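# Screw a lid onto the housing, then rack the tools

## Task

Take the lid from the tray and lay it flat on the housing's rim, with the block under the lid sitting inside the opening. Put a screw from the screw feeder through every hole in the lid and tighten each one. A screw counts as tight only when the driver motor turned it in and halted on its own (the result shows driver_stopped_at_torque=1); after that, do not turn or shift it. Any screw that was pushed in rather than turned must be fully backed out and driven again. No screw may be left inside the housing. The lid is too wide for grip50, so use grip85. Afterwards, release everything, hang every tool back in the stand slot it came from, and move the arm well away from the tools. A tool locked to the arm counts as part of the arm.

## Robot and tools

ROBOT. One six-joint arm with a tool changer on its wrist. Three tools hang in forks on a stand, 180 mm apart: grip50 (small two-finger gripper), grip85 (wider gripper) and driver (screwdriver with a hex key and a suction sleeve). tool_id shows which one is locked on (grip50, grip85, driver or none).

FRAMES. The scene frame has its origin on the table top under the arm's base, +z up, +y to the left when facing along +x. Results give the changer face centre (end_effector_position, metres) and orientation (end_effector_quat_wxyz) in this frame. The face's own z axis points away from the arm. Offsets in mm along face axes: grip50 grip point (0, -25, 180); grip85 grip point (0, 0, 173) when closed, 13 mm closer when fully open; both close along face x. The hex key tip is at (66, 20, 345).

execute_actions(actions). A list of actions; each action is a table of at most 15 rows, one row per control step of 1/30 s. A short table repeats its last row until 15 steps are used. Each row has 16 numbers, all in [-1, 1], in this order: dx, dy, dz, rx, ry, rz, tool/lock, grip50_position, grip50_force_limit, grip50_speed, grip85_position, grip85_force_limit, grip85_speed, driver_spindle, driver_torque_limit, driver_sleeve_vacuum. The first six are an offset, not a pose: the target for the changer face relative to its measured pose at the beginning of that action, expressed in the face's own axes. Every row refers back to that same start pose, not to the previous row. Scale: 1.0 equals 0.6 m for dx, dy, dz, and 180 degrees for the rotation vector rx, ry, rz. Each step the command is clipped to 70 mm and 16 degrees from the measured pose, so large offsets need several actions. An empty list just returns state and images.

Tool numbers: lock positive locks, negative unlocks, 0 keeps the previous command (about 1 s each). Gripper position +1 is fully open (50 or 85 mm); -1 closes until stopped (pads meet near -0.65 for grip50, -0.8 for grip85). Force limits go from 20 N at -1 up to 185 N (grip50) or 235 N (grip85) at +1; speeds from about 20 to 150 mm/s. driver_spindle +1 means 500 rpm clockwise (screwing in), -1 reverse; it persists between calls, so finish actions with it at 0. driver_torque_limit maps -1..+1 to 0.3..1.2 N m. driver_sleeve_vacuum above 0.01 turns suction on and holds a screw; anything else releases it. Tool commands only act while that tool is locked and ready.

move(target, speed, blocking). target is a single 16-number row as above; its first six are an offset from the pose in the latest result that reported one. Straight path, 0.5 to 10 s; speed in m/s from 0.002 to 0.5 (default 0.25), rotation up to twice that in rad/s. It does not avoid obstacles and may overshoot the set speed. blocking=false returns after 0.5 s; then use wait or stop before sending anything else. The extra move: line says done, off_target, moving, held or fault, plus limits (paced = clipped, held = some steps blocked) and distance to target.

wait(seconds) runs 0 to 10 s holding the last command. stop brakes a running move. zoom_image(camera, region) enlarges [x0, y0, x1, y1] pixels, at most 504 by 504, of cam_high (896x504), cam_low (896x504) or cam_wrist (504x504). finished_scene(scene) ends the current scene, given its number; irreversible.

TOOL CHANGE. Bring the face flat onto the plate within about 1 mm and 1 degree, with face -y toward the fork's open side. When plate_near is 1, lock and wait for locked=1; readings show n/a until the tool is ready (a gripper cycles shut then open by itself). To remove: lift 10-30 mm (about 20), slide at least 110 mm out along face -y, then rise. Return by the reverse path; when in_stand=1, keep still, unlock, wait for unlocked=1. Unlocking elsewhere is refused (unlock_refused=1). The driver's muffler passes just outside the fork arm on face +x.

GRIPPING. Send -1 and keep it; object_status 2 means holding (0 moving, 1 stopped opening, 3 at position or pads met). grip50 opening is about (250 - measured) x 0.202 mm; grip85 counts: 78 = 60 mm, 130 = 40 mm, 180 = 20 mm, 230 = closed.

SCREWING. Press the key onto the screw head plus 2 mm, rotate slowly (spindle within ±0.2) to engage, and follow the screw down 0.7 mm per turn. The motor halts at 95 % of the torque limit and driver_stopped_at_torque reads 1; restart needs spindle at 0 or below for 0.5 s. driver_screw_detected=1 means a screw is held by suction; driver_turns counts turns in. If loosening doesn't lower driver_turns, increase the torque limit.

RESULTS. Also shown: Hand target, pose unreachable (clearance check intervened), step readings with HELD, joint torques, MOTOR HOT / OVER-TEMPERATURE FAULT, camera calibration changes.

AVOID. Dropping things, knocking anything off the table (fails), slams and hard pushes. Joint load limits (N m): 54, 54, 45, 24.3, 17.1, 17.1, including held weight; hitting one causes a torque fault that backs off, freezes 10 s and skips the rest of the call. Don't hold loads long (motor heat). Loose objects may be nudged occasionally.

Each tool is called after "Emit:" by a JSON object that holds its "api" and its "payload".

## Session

Emit:
{"api": "execute_actions", "payload": {"actions": []}}

Scene clock: 0.00 s.
end_effector_position=(+0.4586, -0.0205, +0.3200) locked=0 unlocked=1 plate_near=0 in_stand=0 unlock_refused=0 tool_id=none grip50_position_measured=n/a grip50_object_status=n/a grip85_position_measured=n/a grip85_object_status=n/a driver_sleeve_vacuum_kpa=n/a driver_screw_detected=n/a driver_stopped_at_torque=n/a driver_turns=n/a end_effector_quat_wxyz=(-0.002, +0.721, +0.693, +0.003) end_effector_velocity=(-0.001, -0.001, -0.000) end_effector_angular_velocity=(-0.000, +0.002, -0.000)
Joint positions: [-0.001 -0.271 -0.835  0.002 -0.563 -0.003]
Joint velocities: [-0.001  0.     0.001 -0.001 -0.001 -0.   ]
Joint torques (N m, as the arm reports them, + toward a larger angle): no reading
Motor temperatures (°C, as the motors report them): [30 30 39 32 39 39]
Hand target: +0.459, -0.021, +0.320; -0.002, +0.721, +0.693, +0.003
camera_calibration (this result's frames):
cam_wrist: T_world_to_cam=[[-0.00292315, 0.999983, -0.00512154, 0.0196186], [0.970887, 0.00406476, 0.239505, -0.462157], [0.239522, -0.00427232, -0.970882, 0.247117], [0, 0, 0, 1]] pos_world=[0.389569, -0.016684, 0.350711]

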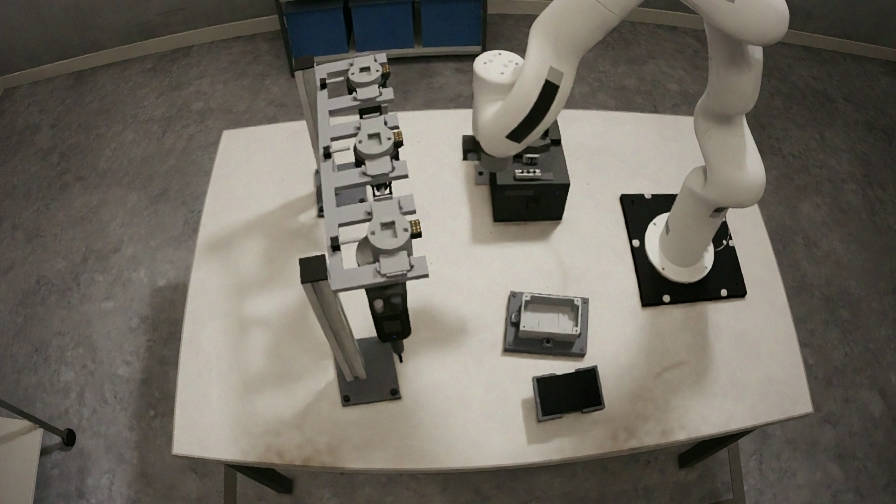

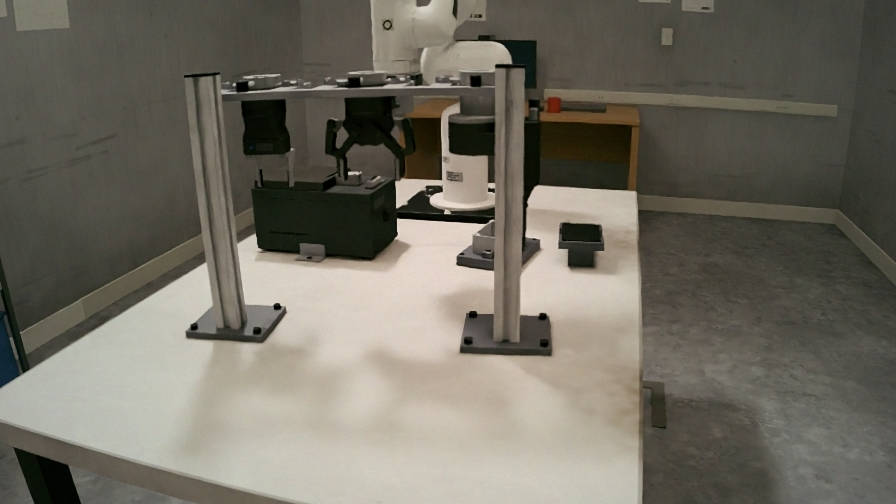

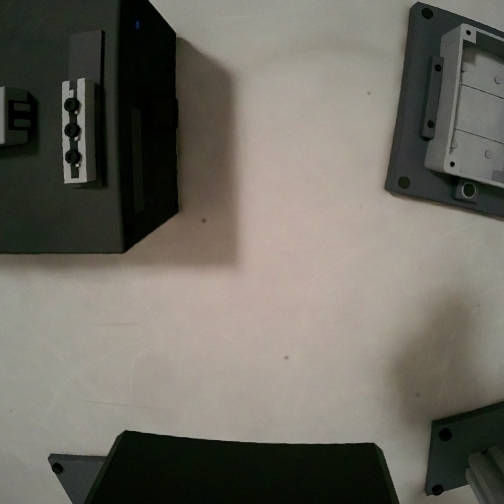

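Emit:
{"api": "zoom_image", "payload": {"camera": "cam_high", "region": [280, 40, 480, 300]}}

Region (280, 40, 480, 300) of cam_high's 896x504 image, scaled by 1.938, with more detail than that image has; it fills the left 388 columns of this view, and the rest is white.

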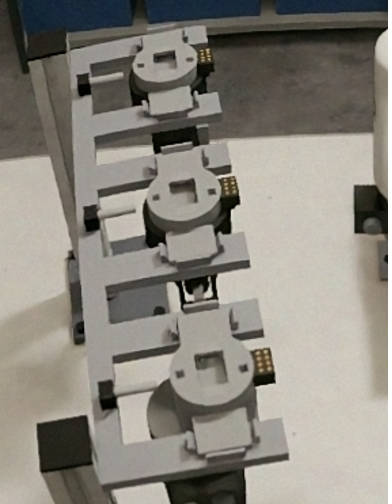

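Emit:
{"api": "move", "payload": {"target": [0,0.1,-0.275,0,0,-0.056,0,0,0,0,0,0,0,0,0,0], "speed": 0.25}}

Scene clock: 58.30 s.
end_effector_position=(+0.5182, -0.0239, +0.4846) locked=0 unlocked=1 plate_near=0 in_stand=0 unlock_refused=0 tool_id=none grip50_position_measured=n/a grip50_object_status=n/a grip85_position_measured=n/a grip85_object_status=n/a driver_sleeve_vacuum_kpa=n/a driver_screw_detected=n/a driver_stopped_at_torque=n/a driver_turns=n/a end_effector_quat_wxyz=(-0.002, +0.657, +0.754, +0.003) end_effector_velocity=(+0.001, -0.000, +0.003) end_effector_angular_velocity=(+0.001, -0.003, +0.001)
Joint positions: [-0.001 -0.216 -1.179  0.002 -0.962 -0.178]
Joint velocities: [-0.    -0.    -0.007  0.002 -0.004 -0.002]
Joint torques (N m, as the arm reports them, + toward a larger angle): [ -1.99  30.46 -17.25   0.44   0.02  -0.22]
Motor temperatures (°C, as the motors report them): [30 31 39 32 39 39]
Hand target: +0.518, -0.024, +0.485; -0.002, +0.657, +0.754, +0.003
Off the commanded pose: 0.001 m, 0 deg.
move: done
camera_calibration (this result's frames):
cam_wrist: T_world_to_cam=[[-0.178236, 0.983975, -0.00502598, 0.114415], [0.95499, 0.174212, 0.240092, -0.547396], [0.23712, 0.0379932, -0.970737, 0.394839], [0, 0, 0, 1]] pos_world=[0.449526, -0.0322203, 0.515286]

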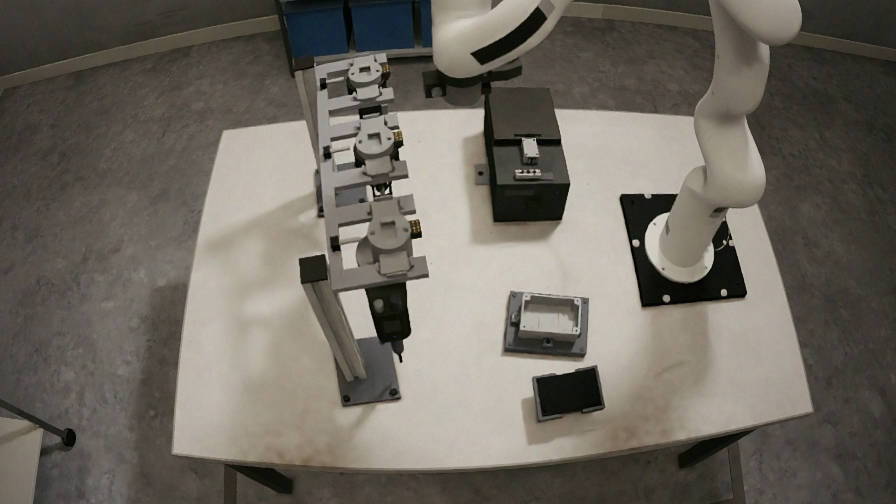

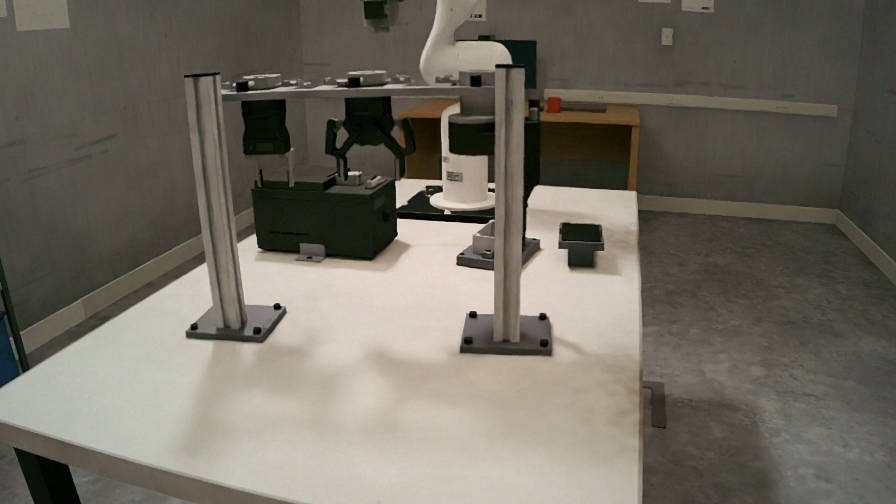

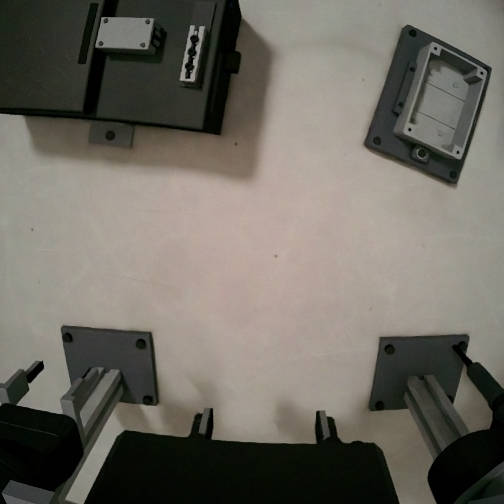

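Emit:
{"api": "move", "payload": {"target": [0.0137,0.1934,0,0,0,0,0,0,0,0,0,0,0,0,0,0], "speed": 0.2}}

Scene clock: 64.07 s.
end_effector_position=(+0.6318, -0.0002, +0.4849) locked=0 unlocked=1 plate_near=0 in_stand=0 unlock_refused=0 tool_id=none grip50_position_measured=n/a grip50_object_status=n/a grip85_position_measured=n/a grip85_object_status=n/a driver_sleeve_vacuum_kpa=n/a driver_screw_detected=n/a driver_stopped_at_torque=n/a driver_turns=n/a end_effector_quat_wxyz=(-0.002, +0.657, +0.754, +0.003) end_effector_velocity=(+0.001, +0.000, +0.000) end_effector_angular_velocity=(+0.000, -0.000, +0.001)
Joint positions: [ 0.044 -0.502 -1.554  0.002 -1.051 -0.134]
Joint velocities: [ 0.001 -0.004 -0.006  0.    -0.002 -0.   ]
Joint torques (N m, as the arm reports them, + toward a larger angle): [ -1.14  44.84 -17.48   0.36  -0.12  -0.27]
Motor temperatures (°C, as the motors report them): [30 31 39 32 39 39]
Hand target: +0.632, -0.000, +0.485; -0.002, +0.657, +0.754, +0.003
Off the commanded pose: 0.000 m, 0 deg.
move: done
camera_calibration (this result's frames):
cam_wrist: T_world_to_cam=[[-0.178314, 0.983962, -0.00489819, 0.111354], [0.954965, 0.174254, 0.240161, -0.660176], [0.237163, 0.0381464, -0.970721, 0.367276], [0, 0, 0, 1]] pos_world=[0.563196, -0.0085397, 0.515617]

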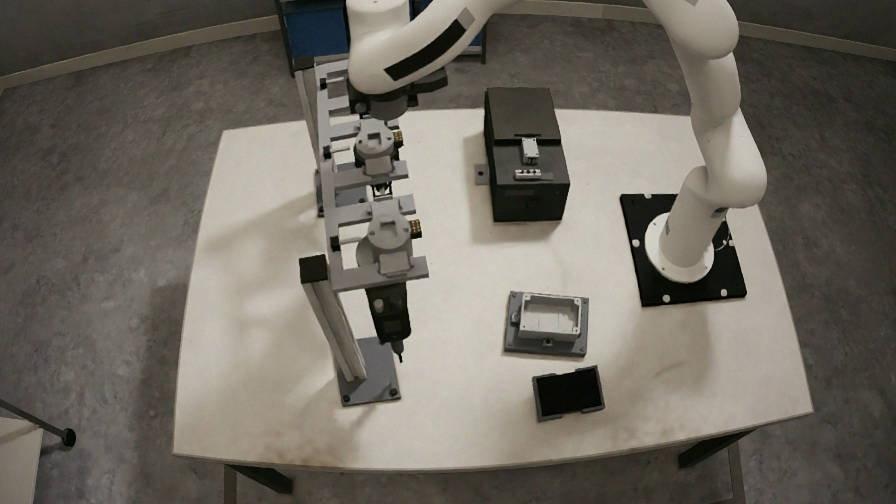

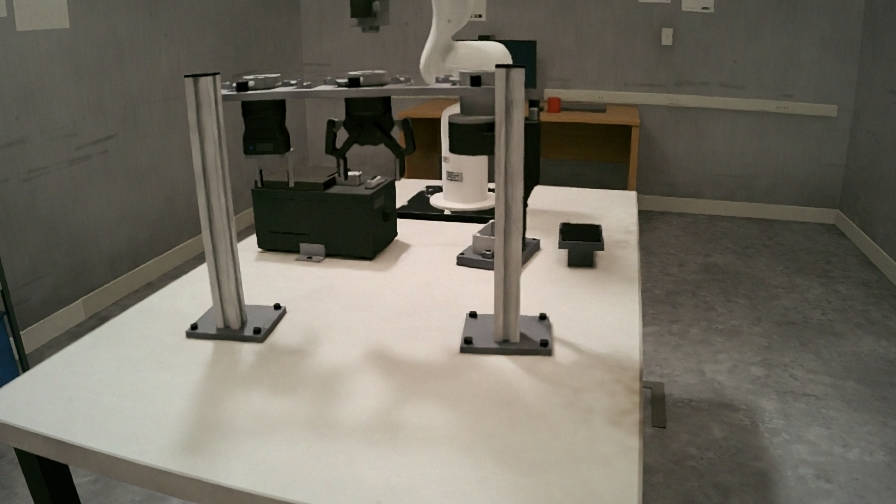

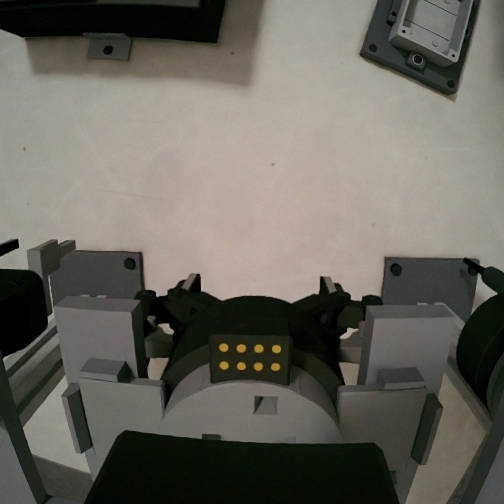

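Emit:
{"api": "zoom_image", "payload": {"camera": "cam_wrist", "region": [190, 310, 310, 430]}}

Region (190, 310, 310, 430) of cam_wrist's 504x504 image, scaled by 4.200, with more detail than that image has.

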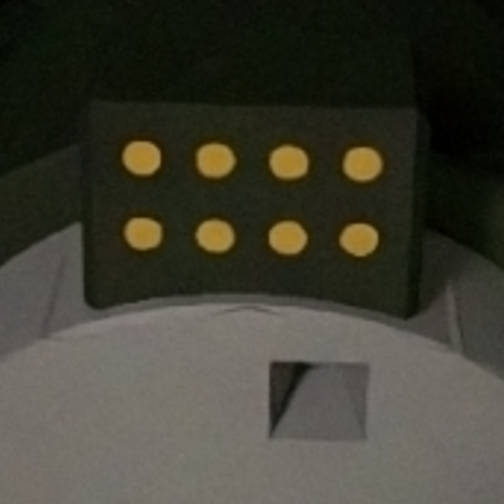

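Emit:
{"api": "move", "payload": {"target": [-0.005,0.045,0,0,0,0,0,0,0,0,0,0,0,0,0,0], "speed": 0.1}}

Emit:
{"api": "zoom_image", "payload": {"camera": "cam_wrist", "region": [200, 220, 320, 340]}}

Scene clock: 102.07 s.
end_effector_position=(+0.6589, +0.0004, +0.4850) locked=0 unlocked=1 plate_near=0 in_stand=0 unlock_refused=0 tool_id=none grip50_position_measured=n/a grip50_object_status=n/a grip85_position_measured=n/a grip85_object_status=n/a driver_sleeve_vacuum_kpa=n/a driver_screw_detected=n/a driver_stopped_at_torque=n/a driver_turns=n/a end_effector_quat_wxyz=(-0.002, +0.657, +0.754, +0.003) end_effector_velocity=(+0.001, -0.000, +0.001) end_effector_angular_velocity=(+0.000, +0.001, -0.001)
Joint positions: [ 0.044 -0.576 -1.661  0.002 -1.084 -0.133]
Joint velocities: [-0.    -0.003 -0.006  0.    -0.004  0.   ]
Joint torques (N m, as the arm reports them, + toward a larger angle): [ -1.29  46.41 -18.12   0.06   0.01  -0.18]
Motor temperatures (°C, as the motors report them): [30 31 39 32 39 39]
Hand target: +0.659, +0.000, +0.485; -0.002, +0.657, +0.754, +0.003
Off the commanded pose: 0.000 m, 0 deg.
move: done
camera_calibration (this result's frames):
cam_wrist: T_world_to_cam=[[-0.178363, 0.983953, -0.00487617, 0.115556], [0.95495, 0.174296, 0.240191, -0.686137], [0.237187, 0.0381846, -0.970713, 0.360865], [0, 0, 0, 1]] pos_world=[0.590245, -0.00789062, 0.515664]

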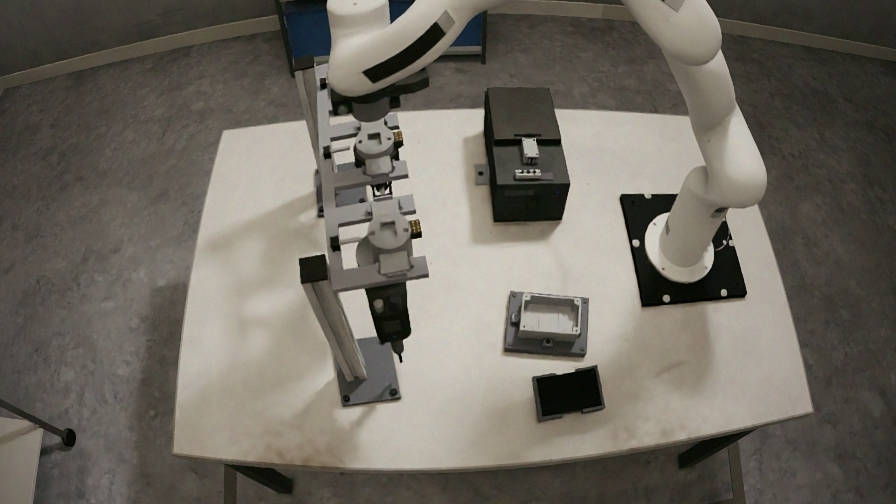

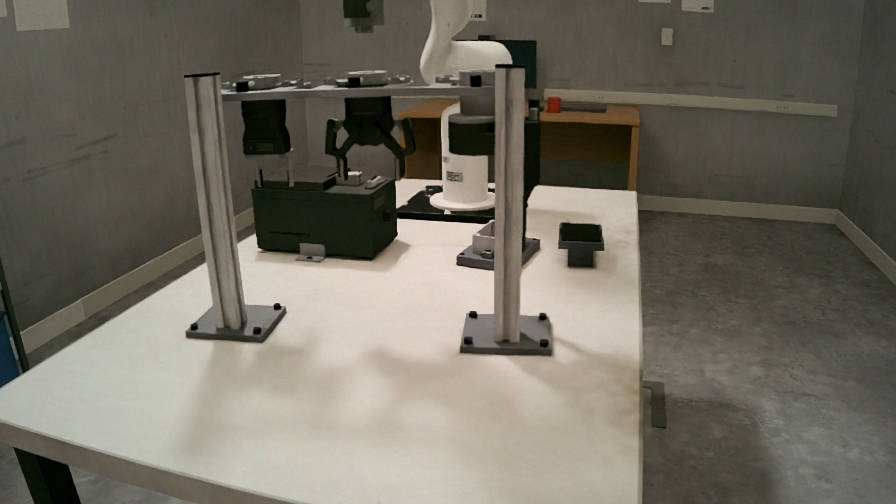

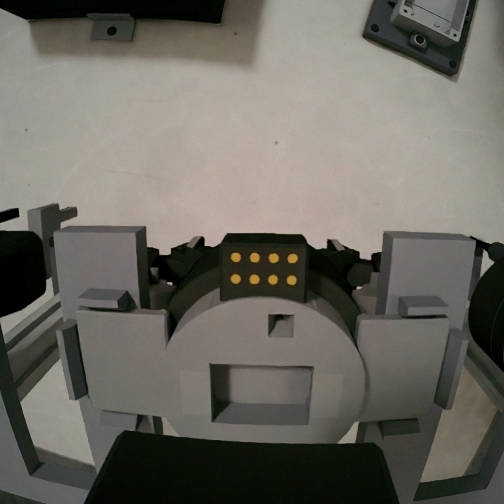

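Region (200, 220, 320, 340) of cam_wrist's 504x504 image, scaled by 4.200, with more detail than that image has.

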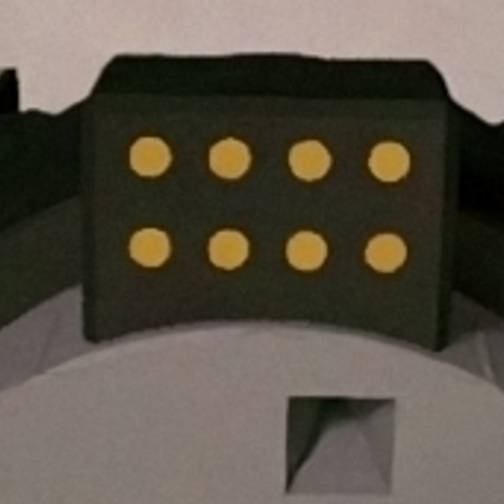

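Emit:
{"api": "move", "payload": {"target": [0.0012,0.0018,0.0917,0,0,0,0,0,0,0,0,0,0,0,0,0], "speed": 0.08}}

Emit:
{"api": "zoom_image", "payload": {"camera": "cam_wrist", "region": [150, 300, 360, 504]}}

Scene clock: 116.47 s.
end_effector_position=(+0.6599, +0.0016, +0.4302) locked=0 unlocked=1 plate_near=0 in_stand=0 unlock_refused=0 tool_id=none grip50_position_measured=n/a grip50_object_status=n/a grip85_position_measured=n/a grip85_object_status=n/a driver_sleeve_vacuum_kpa=n/a driver_screw_detected=n/a driver_stopped_at_torque=n/a driver_turns=n/a end_effector_quat_wxyz=(-0.002, +0.657, +0.754, +0.003) end_effector_velocity=(+0.000, +0.000, -0.001) end_effector_angular_velocity=(+0.001, -0.002, -0.000)
Joint positions: [ 0.046 -0.609 -1.586  0.002 -0.976 -0.131]
Joint velocities: [-0.    -0.001  0.001  0.001  0.003 -0.   ]
Joint torques (N m, as the arm reports them, + toward a larger angle): [ -1.44  48.09 -17.69   0.14  -0.12  -0.36]
Motor temperatures (°C, as the motors report them): [30 31 39 32 39 39]
Hand target: +0.660, +0.002, +0.430; -0.002, +0.657, +0.754, +0.003
Off the commanded pose: 0.000 m, 0 deg.
move: done
camera_calibration (this result's frames):
cam_wrist: T_world_to_cam=[[-0.178201, 0.983981, -0.00500837, 0.114274], [0.954914, 0.174161, 0.240432, -0.674264], [0.237453, 0.0380627, -0.970653, 0.307221], [0, 0, 0, 1]] pos_world=[0.591277, -0.00670669, 0.460892]

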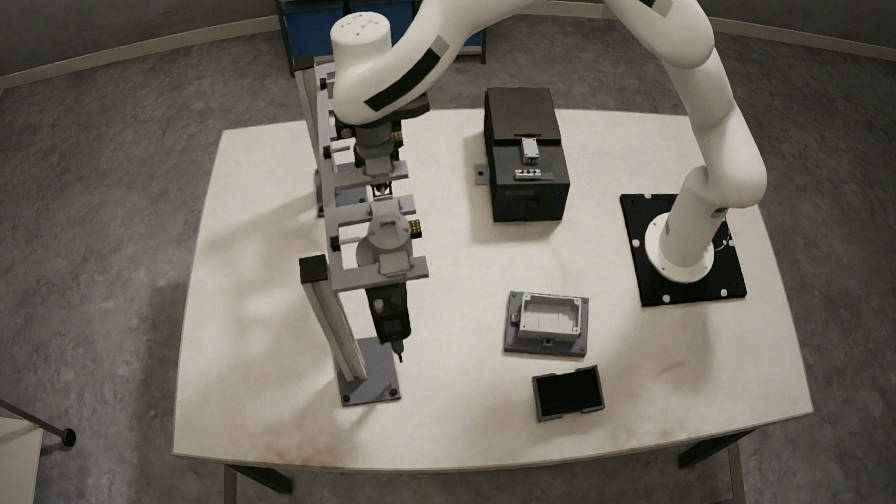

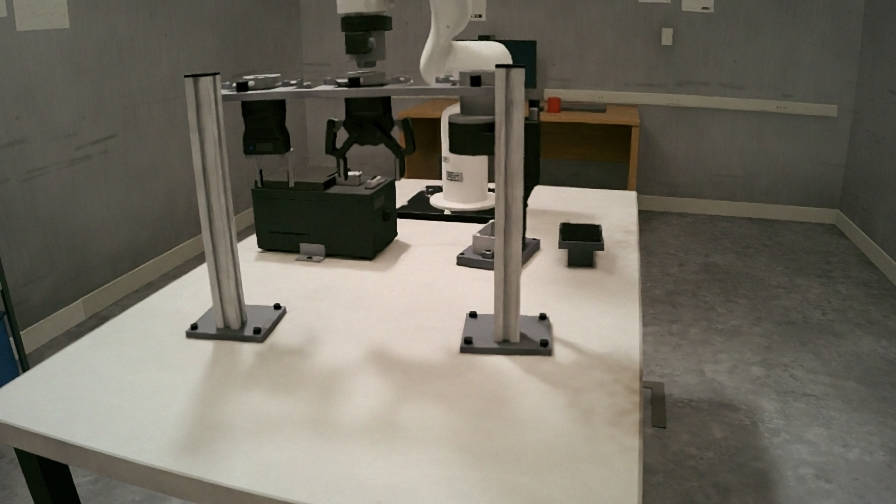

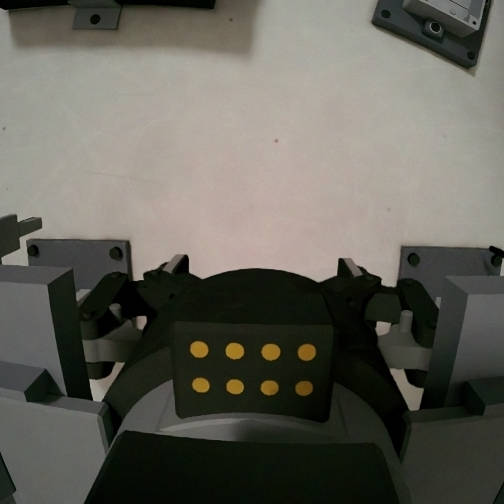

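Region (150, 300, 360, 504) of cam_wrist's 504x504 image, scaled by 2.400, with more detail than that image has; it fills the top 490 rows of this view, and the rest is white.

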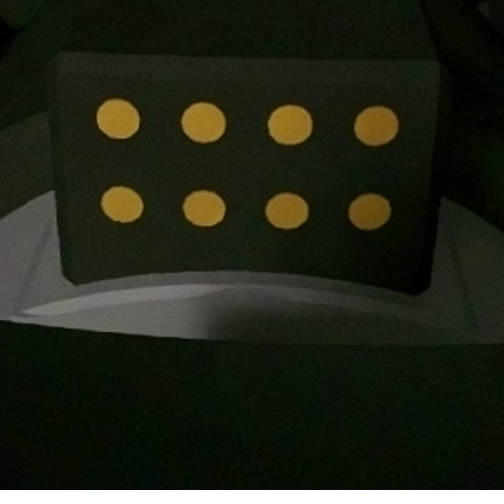

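Emit:
{"api": "move", "payload": {"target": [-0.0002,0.0005,0.031,0,0,0,0,0,0,0,0,0,0,0,0,0], "speed": 0.01}}

Scene clock: 134.80 s.
end_effector_position=(+0.6602, +0.0016, +0.4122) locked=0 unlocked=1 plate_near=1 in_stand=1 unlock_refused=0 tool_id=none grip50_position_measured=n/a grip50_object_status=n/a grip85_position_measured=n/a grip85_object_status=n/a driver_sleeve_vacuum_kpa=n/a driver_screw_detected=n/a driver_stopped_at_torque=n/a driver_turns=n/a end_effector_quat_wxyz=(-0.002, +0.657, +0.754, +0.003) end_effector_velocity=(-0.000, -0.000, -0.001) end_effector_angular_velocity=(+0.001, +0.002, -0.001)
Joint positions: [ 0.046 -0.623 -1.566  0.002 -0.942 -0.132]
Joint velocities: [-0.    -0.001  0.001  0.001 -0.001 -0.   ]
Joint torques (N m, as the arm reports them, + toward a larger angle): [ -3.48  42.16 -16.14   0.4    1.04   0.13]
Motor temperatures (°C, as the motors report them): [30 31 39 32 39 39]
Hand target: +0.660, +0.002, +0.412; -0.002, +0.657, +0.754, +0.003
Off the commanded pose: 0.001 m, 0 deg.
move: done
camera_calibration (this result's frames):
cam_wrist: T_world_to_cam=[[-0.17847, 0.983932, -0.00510372, 0.114428], [0.95484, 0.174441, 0.240521, -0.670223], [0.237547, 0.0380527, -0.97063, 0.289611], [0, 0, 0, 1]] pos_world=[0.591582, -0.00669556, 0.442892]

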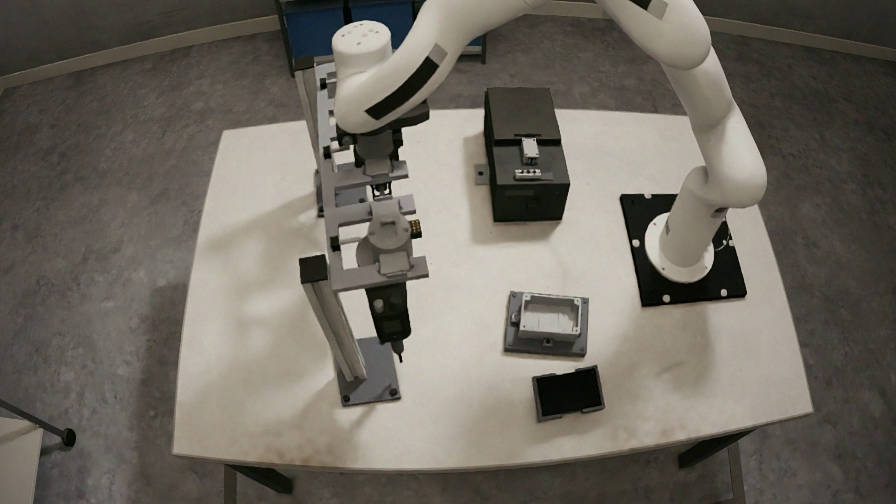

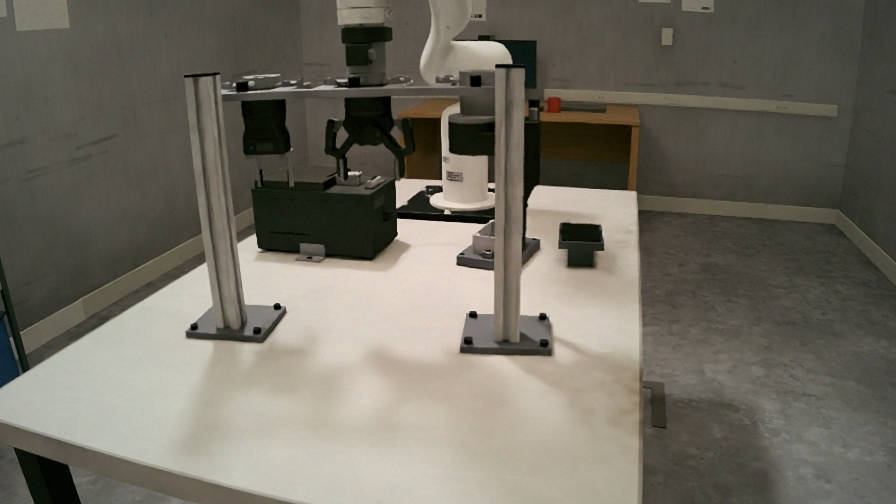

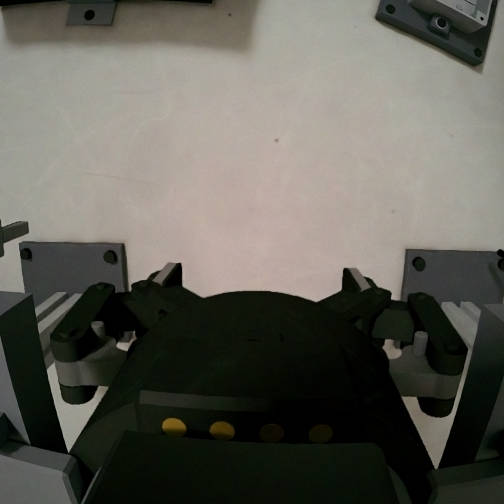

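Plate near. Lock.

Emit:
{"api": "execute_actions", "payload": {"actions": [[[0,0,-0.001,0,0,0,1,0,0,0,1,0,0,0,0,0]],[[0,0,0,0,0,0,1,0,0,0,1,0,0,0,0,0]],[[0,0,0,0,0,0,1,0,0,0,1,0,0,0,0,0]]]}}

Scene clock: 139.80 s.
end_effector_position=(+0.6601, +0.0015, +0.4122) locked=1 unlocked=0 plate_near=1 in_stand=1 unlock_refused=0 tool_id=grip85 grip50_position_measured=n/a grip50_object_status=n/a grip85_position_measured=n/a grip85_object_status=n/a driver_sleeve_vacuum_kpa=n/a driver_screw_detected=n/a driver_stopped_at_torque=n/a driver_turns=n/a end_effector_quat_wxyz=(-0.002, +0.657, +0.754, +0.003) end_effector_velocity=(+0.000, -0.000, +0.000) end_effector_angular_velocity=(+0.000, -0.001, -0.001)
Joint positions: [ 0.045 -0.623 -1.566  0.002 -0.943 -0.134]
Joint velocities: [-0.001  0.    -0.     0.     0.001  0.001]
Joint torques (N m, as the arm reports them, + toward a larger angle): [ -0.61  43.67 -20.46   2.45   3.84   1.13]
Motor temperatures (°C, as the motors report them): [30 31 39 32 40 39]
Hand target: +0.660, +0.002, +0.412; -0.002, +0.657, +0.754, +0.003
Off the commanded pose: 0.000 m, 0 deg.
Step readings (end_effector_position; steps 1 to 15: 1st action; 16 to 30: 2nd action; 31 to 45: 3rd action):
0: (+0.6602, +0.0016, +0.4117)
1: (+0.6602, +0.0016, +0.4117)
2: (+0.6602, +0.0016, +0.4118)
4: (+0.6602, +0.0016, +0.4119)
8: (+0.6602, +0.0016, +0.4119)
15: (+0.6602, +0.0016, +0.4121)
16: (+0.6602, +0.0016, +0.4120)
17: (+0.6601, +0.0016, +0.4119)
19: (+0.6600, +0.0016, +0.4117)
23: (+0.6600, +0.0015, +0.4119)
30: (+0.6601, +0.0015, +0.4122)
31: (+0.6601, +0.0015, +0.4122)
32: (+0.6601, +0.0015, +0.4122)
34: (+0.6601, +0.0015, +0.4122)
38: (+0.6601, +0.0015, +0.4122)
45: end_effector_position above
camera_calibration (this result's frames):
cam_wrist: T_world_to_cam=[[-0.1803, 0.983599, -0.0049517, 0.115647], [0.954727, 0.176214, 0.239678, -0.669672], [0.23662, 0.0384866, -0.97084, 0.290298], [0, 0, 0, 1]] pos_world=[0.591514, -0.00691699, 0.442911]

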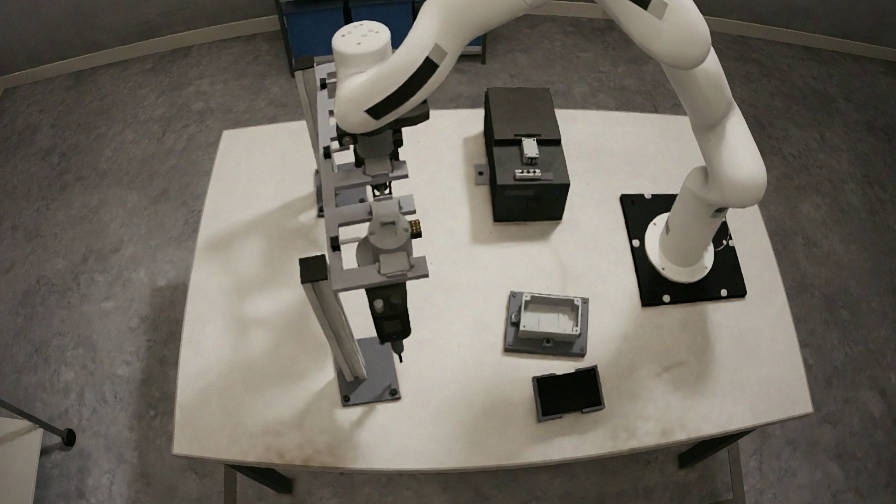

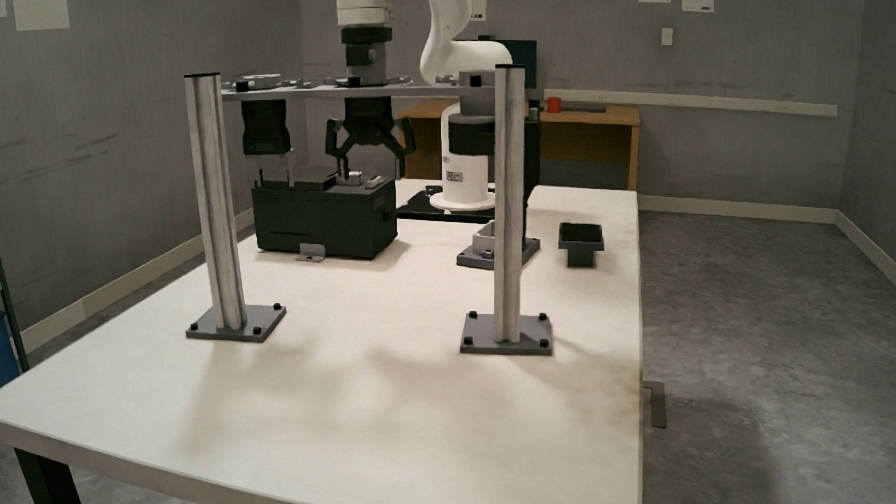

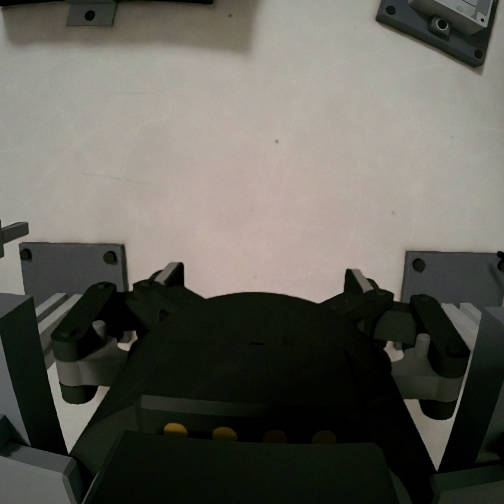

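Emit:
{"api": "move", "payload": {"target": [0,0,-0.0335,0,0,0,0,0,0,0,1,0,0,0,0,0], "speed": 0.03}}

Emit:
{"api": "move", "payload": {"target": [0,-0.21,0,0,0,0,0,0,0,0,1,0,0,0,0,0], "speed": 0.08}}

Scene clock: 147.00 s.
end_effector_position=(+0.6601, +0.0014, +0.4322) locked=1 unlocked=0 plate_near=1 in_stand=0 unlock_refused=0 tool_id=grip85 grip50_position_measured=n/a grip50_object_status=n/a grip85_position_measured=3 grip85_object_status=3 driver_sleeve_vacuum_kpa=n/a driver_screw_detected=n/a driver_stopped_at_torque=n/a driver_turns=n/a end_effector_quat_wxyz=(-0.002, +0.657, +0.754, +0.003) end_effector_velocity=(-0.000, -0.000, -0.001) end_effector_angular_velocity=(-0.001, +0.003, +0.001)
Joint positions: [ 0.045 -0.608 -1.59   0.002 -0.981 -0.134]
Joint velocities: [-0.    -0.001  0.001 -0.001 -0.002 -0.001]
Joint torques (N m, as the arm reports them, + toward a larger angle): [ -1.74  60.28 -21.76   0.12   0.    -0.16]
Motor temperatures (°C, as the motors report them): [30 31 39 32 40 39]
Hand target: +0.660, +0.001, +0.432; -0.002, +0.657, +0.754, +0.003
Off the commanded pose: 0.000 m, 0 deg.
move: done
camera_calibration (this result's frames):
cam_wrist: T_world_to_cam=[[-0.180333, 0.983593, -0.00490685, 0.115855], [0.954727, 0.176236, 0.239662, -0.674429], [0.236595, 0.0385342, -0.970844, 0.309712], [0, 0, 0, 1]] pos_world=[0.591512, -0.00703042, 0.462886]

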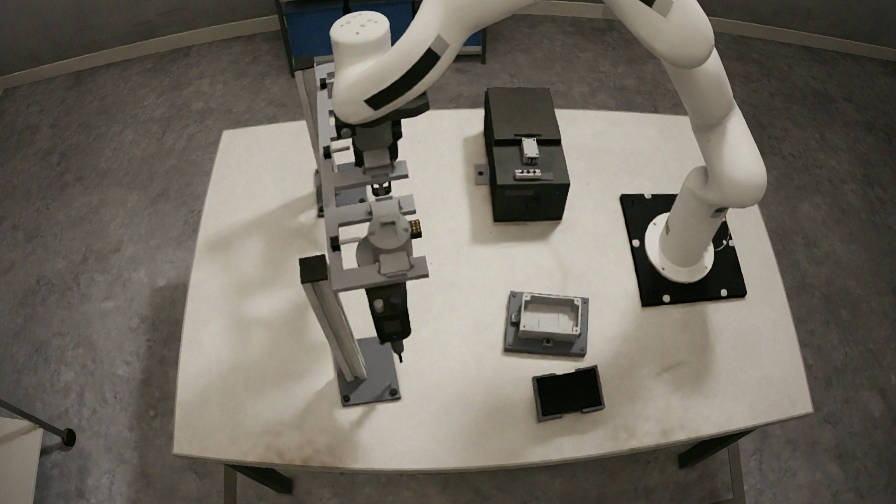

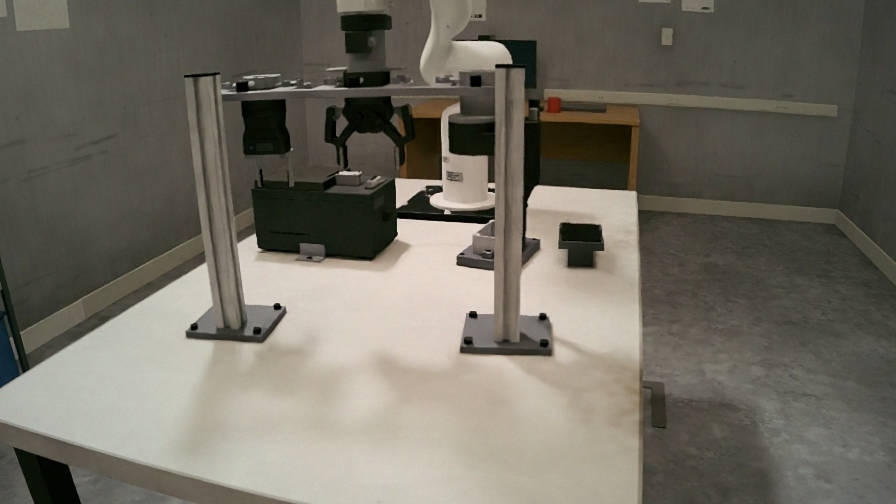

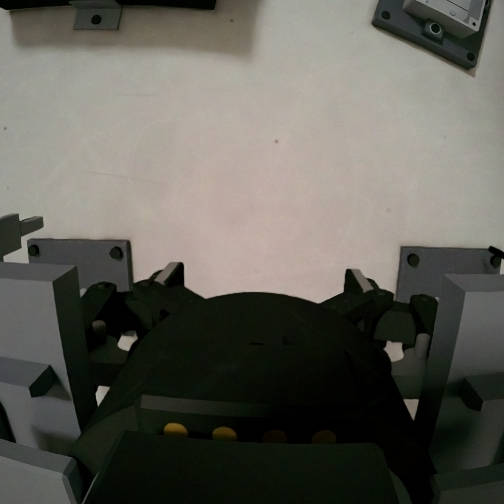

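Scene clock: 148.97 s.
end_effector_position=(+0.5354, -0.0158, +0.4321) locked=1 unlocked=0 plate_near=1 in_stand=0 unlock_refused=0 tool_id=grip85 grip50_position_measured=n/a grip50_object_status=n/a grip85_position_measured=3 grip85_object_status=3 driver_sleeve_vacuum_kpa=n/a driver_screw_detected=n/a driver_stopped_at_torque=n/a driver_turns=n/a end_effector_quat_wxyz=(-0.002, +0.657, +0.754, +0.003) end_effector_velocity=(-0.001, -0.001, -0.000) end_effector_angular_velocity=(-0.000, +0.001, -0.000)
Joint positions: [ 0.015 -0.3   -1.159  0.002 -0.859 -0.164]
Joint velocities: [-0.001  0.002  0.003 -0.     0.001 -0.001]
Joint torques (N m, as the arm reports them, + toward a larger angle): [ -1.47  44.72 -20.98   0.04  -0.07  -0.18]
Motor temperatures (°C, as the motors report them): [30 31 39 32 40 39]
Hand target: +0.535, -0.016, +0.432; -0.002, +0.657, +0.754, +0.003
Off the commanded pose: 0.000 m, 0 deg.
move: done
camera_calibration (this result's frames):
cam_wrist: T_world_to_cam=[[-0.180177, 0.983621, -0.00511159, 0.110282], [0.954703, 0.176127, 0.239836, -0.55242], [0.236808, 0.0383329, -0.9708, 0.339614], [0, 0, 0, 1]] pos_world=[0.466844, -0.0241987, 0.462751]

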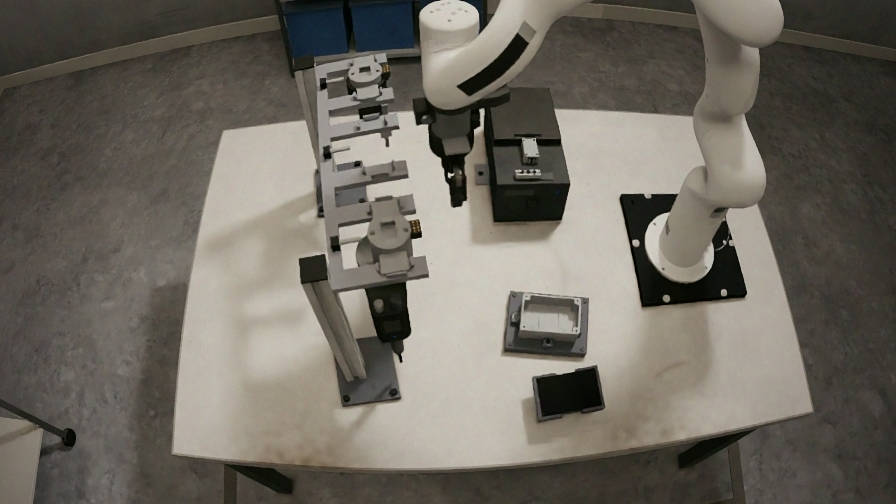

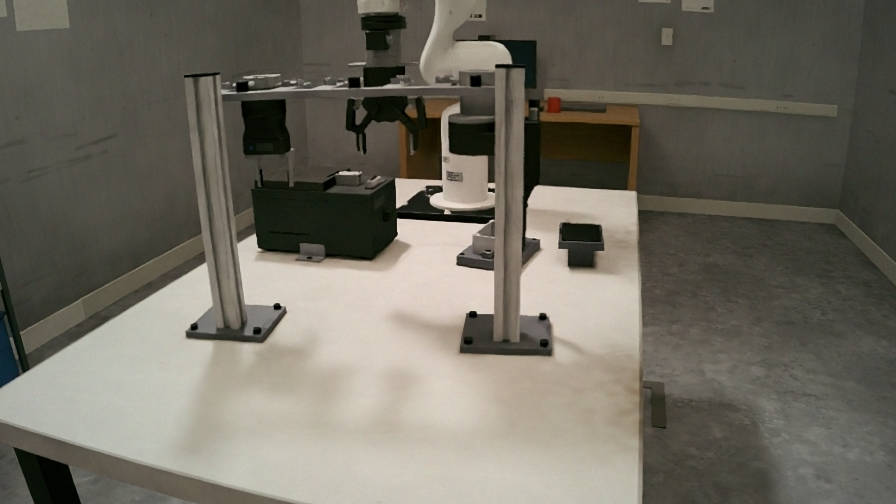

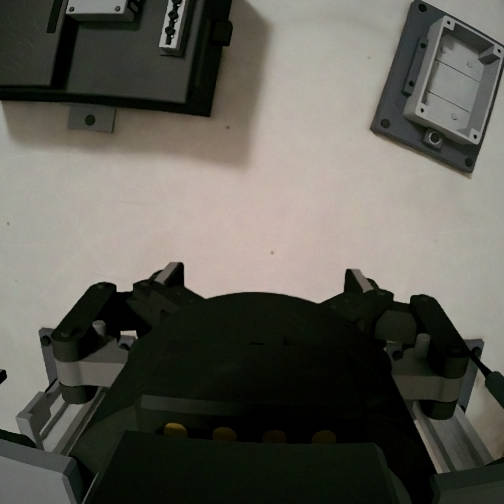

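Emit:
{"api": "zoom_image", "payload": {"camera": "cam_high", "region": [480, 270, 650, 440]}}

Region (480, 270, 650, 440) of cam_high's 896x504 image, scaled by 2.965, with more detail than that image has.

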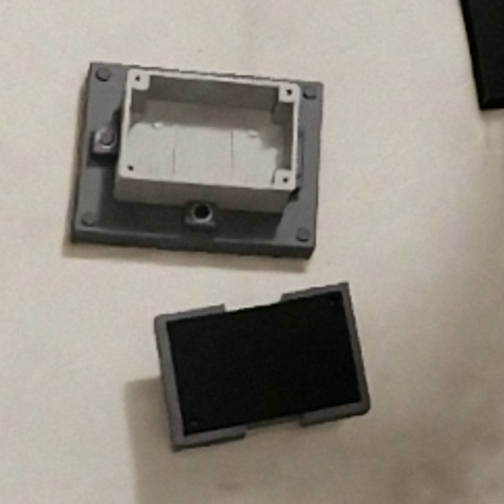

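Emit:
{"api": "move", "payload": {"target": [0.639,-0.206,0,0,0,-0.0094,0,0,0,0,1,0,0,0,0,0], "speed": 0.3}}

Scene clock: 177.97 s.
end_effector_position=(+0.3607, +0.3469, +0.4342) locked=1 unlocked=0 plate_near=1 in_stand=0 unlock_refused=0 tool_id=grip85 grip50_position_measured=n/a grip50_object_status=n/a grip85_position_measured=3 grip85_object_status=3 driver_sleeve_vacuum_kpa=n/a driver_screw_detected=n/a driver_stopped_at_torque=n/a driver_turns=n/a end_effector_quat_wxyz=(-0.003, +0.646, +0.764, +0.003) end_effector_velocity=(-0.000, +0.001, +0.001) end_effector_angular_velocity=(+0.001, -0.001, -0.001)
Joint positions: [ 0.808 -0.219 -1.06   0.002 -0.84   0.599]
Joint velocities: [ 0.002 -0.001 -0.003  0.    -0.001  0.003]
Joint torques (N m, as the arm reports them, + toward a larger angle): [ -1.67  38.88 -21.52   0.2    0.04  -0.26]
Motor temperatures (°C, as the motors report them): [30 31 40 32 40 39]
Hand target: +0.361, +0.347, +0.434; -0.003, +0.645, +0.764, +0.003
Off the commanded pose: 0.001 m, 0 deg.
move: done
camera_calibration (this result's frames):
cam_wrist: T_world_to_cam=[[-0.208765, 0.977956, -0.00439143, -0.265967], [0.949451, 0.203752, 0.238805, -0.457216], [0.234435, 0.0456846, -0.971058, 0.367633], [0, 0, 0, 1]] pos_world=[0.292394, 0.336468, 0.46501]

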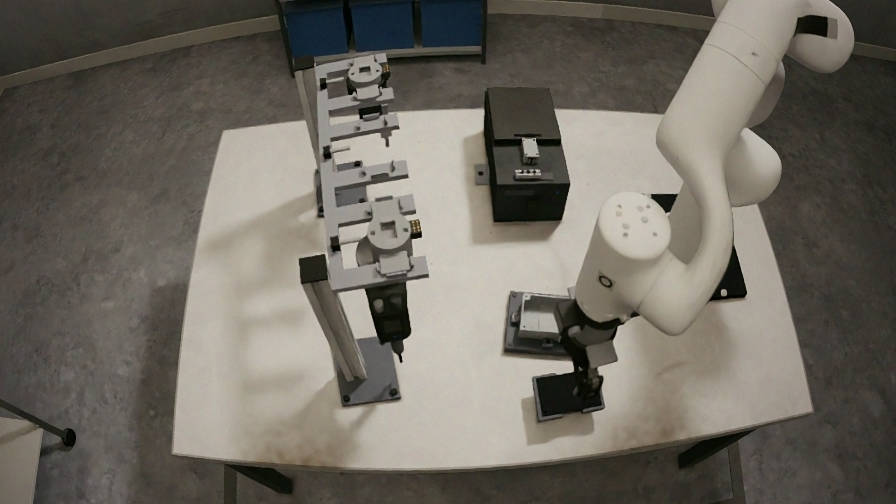

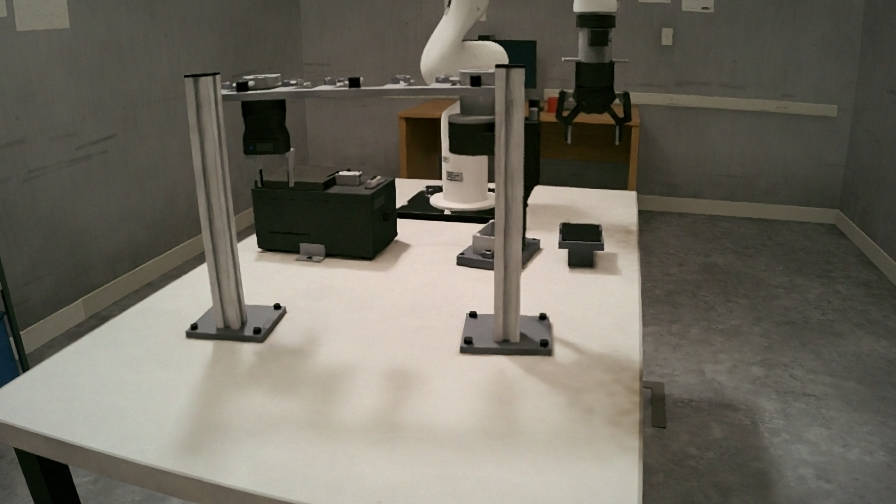

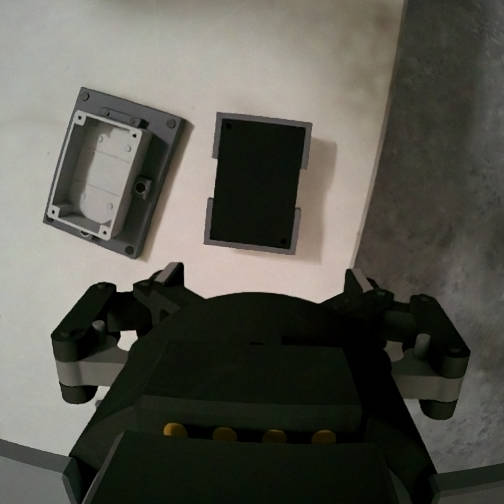

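Emit:
{"api": "zoom_image", "payload": {"camera": "cam_wrist", "region": [180, 95, 350, 265]}}

Emit:
{"api": "zoom_image", "payload": {"camera": "cam_wrist", "region": [30, 80, 210, 260]}}

Region (180, 95, 350, 265) of cam_wrist's 504x504 image, scaled by 2.965, with more detail than that image has.

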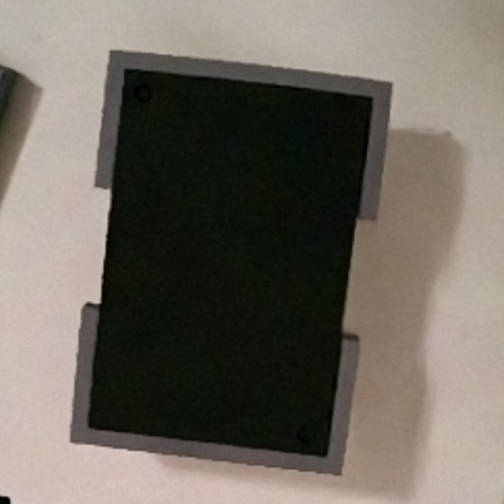

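Region (30, 80, 210, 260) of cam_wrist's 504x504 image, scaled by 2.800, with more detail than that image has.

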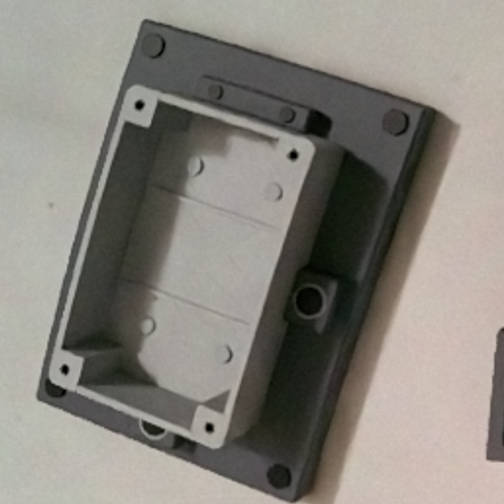

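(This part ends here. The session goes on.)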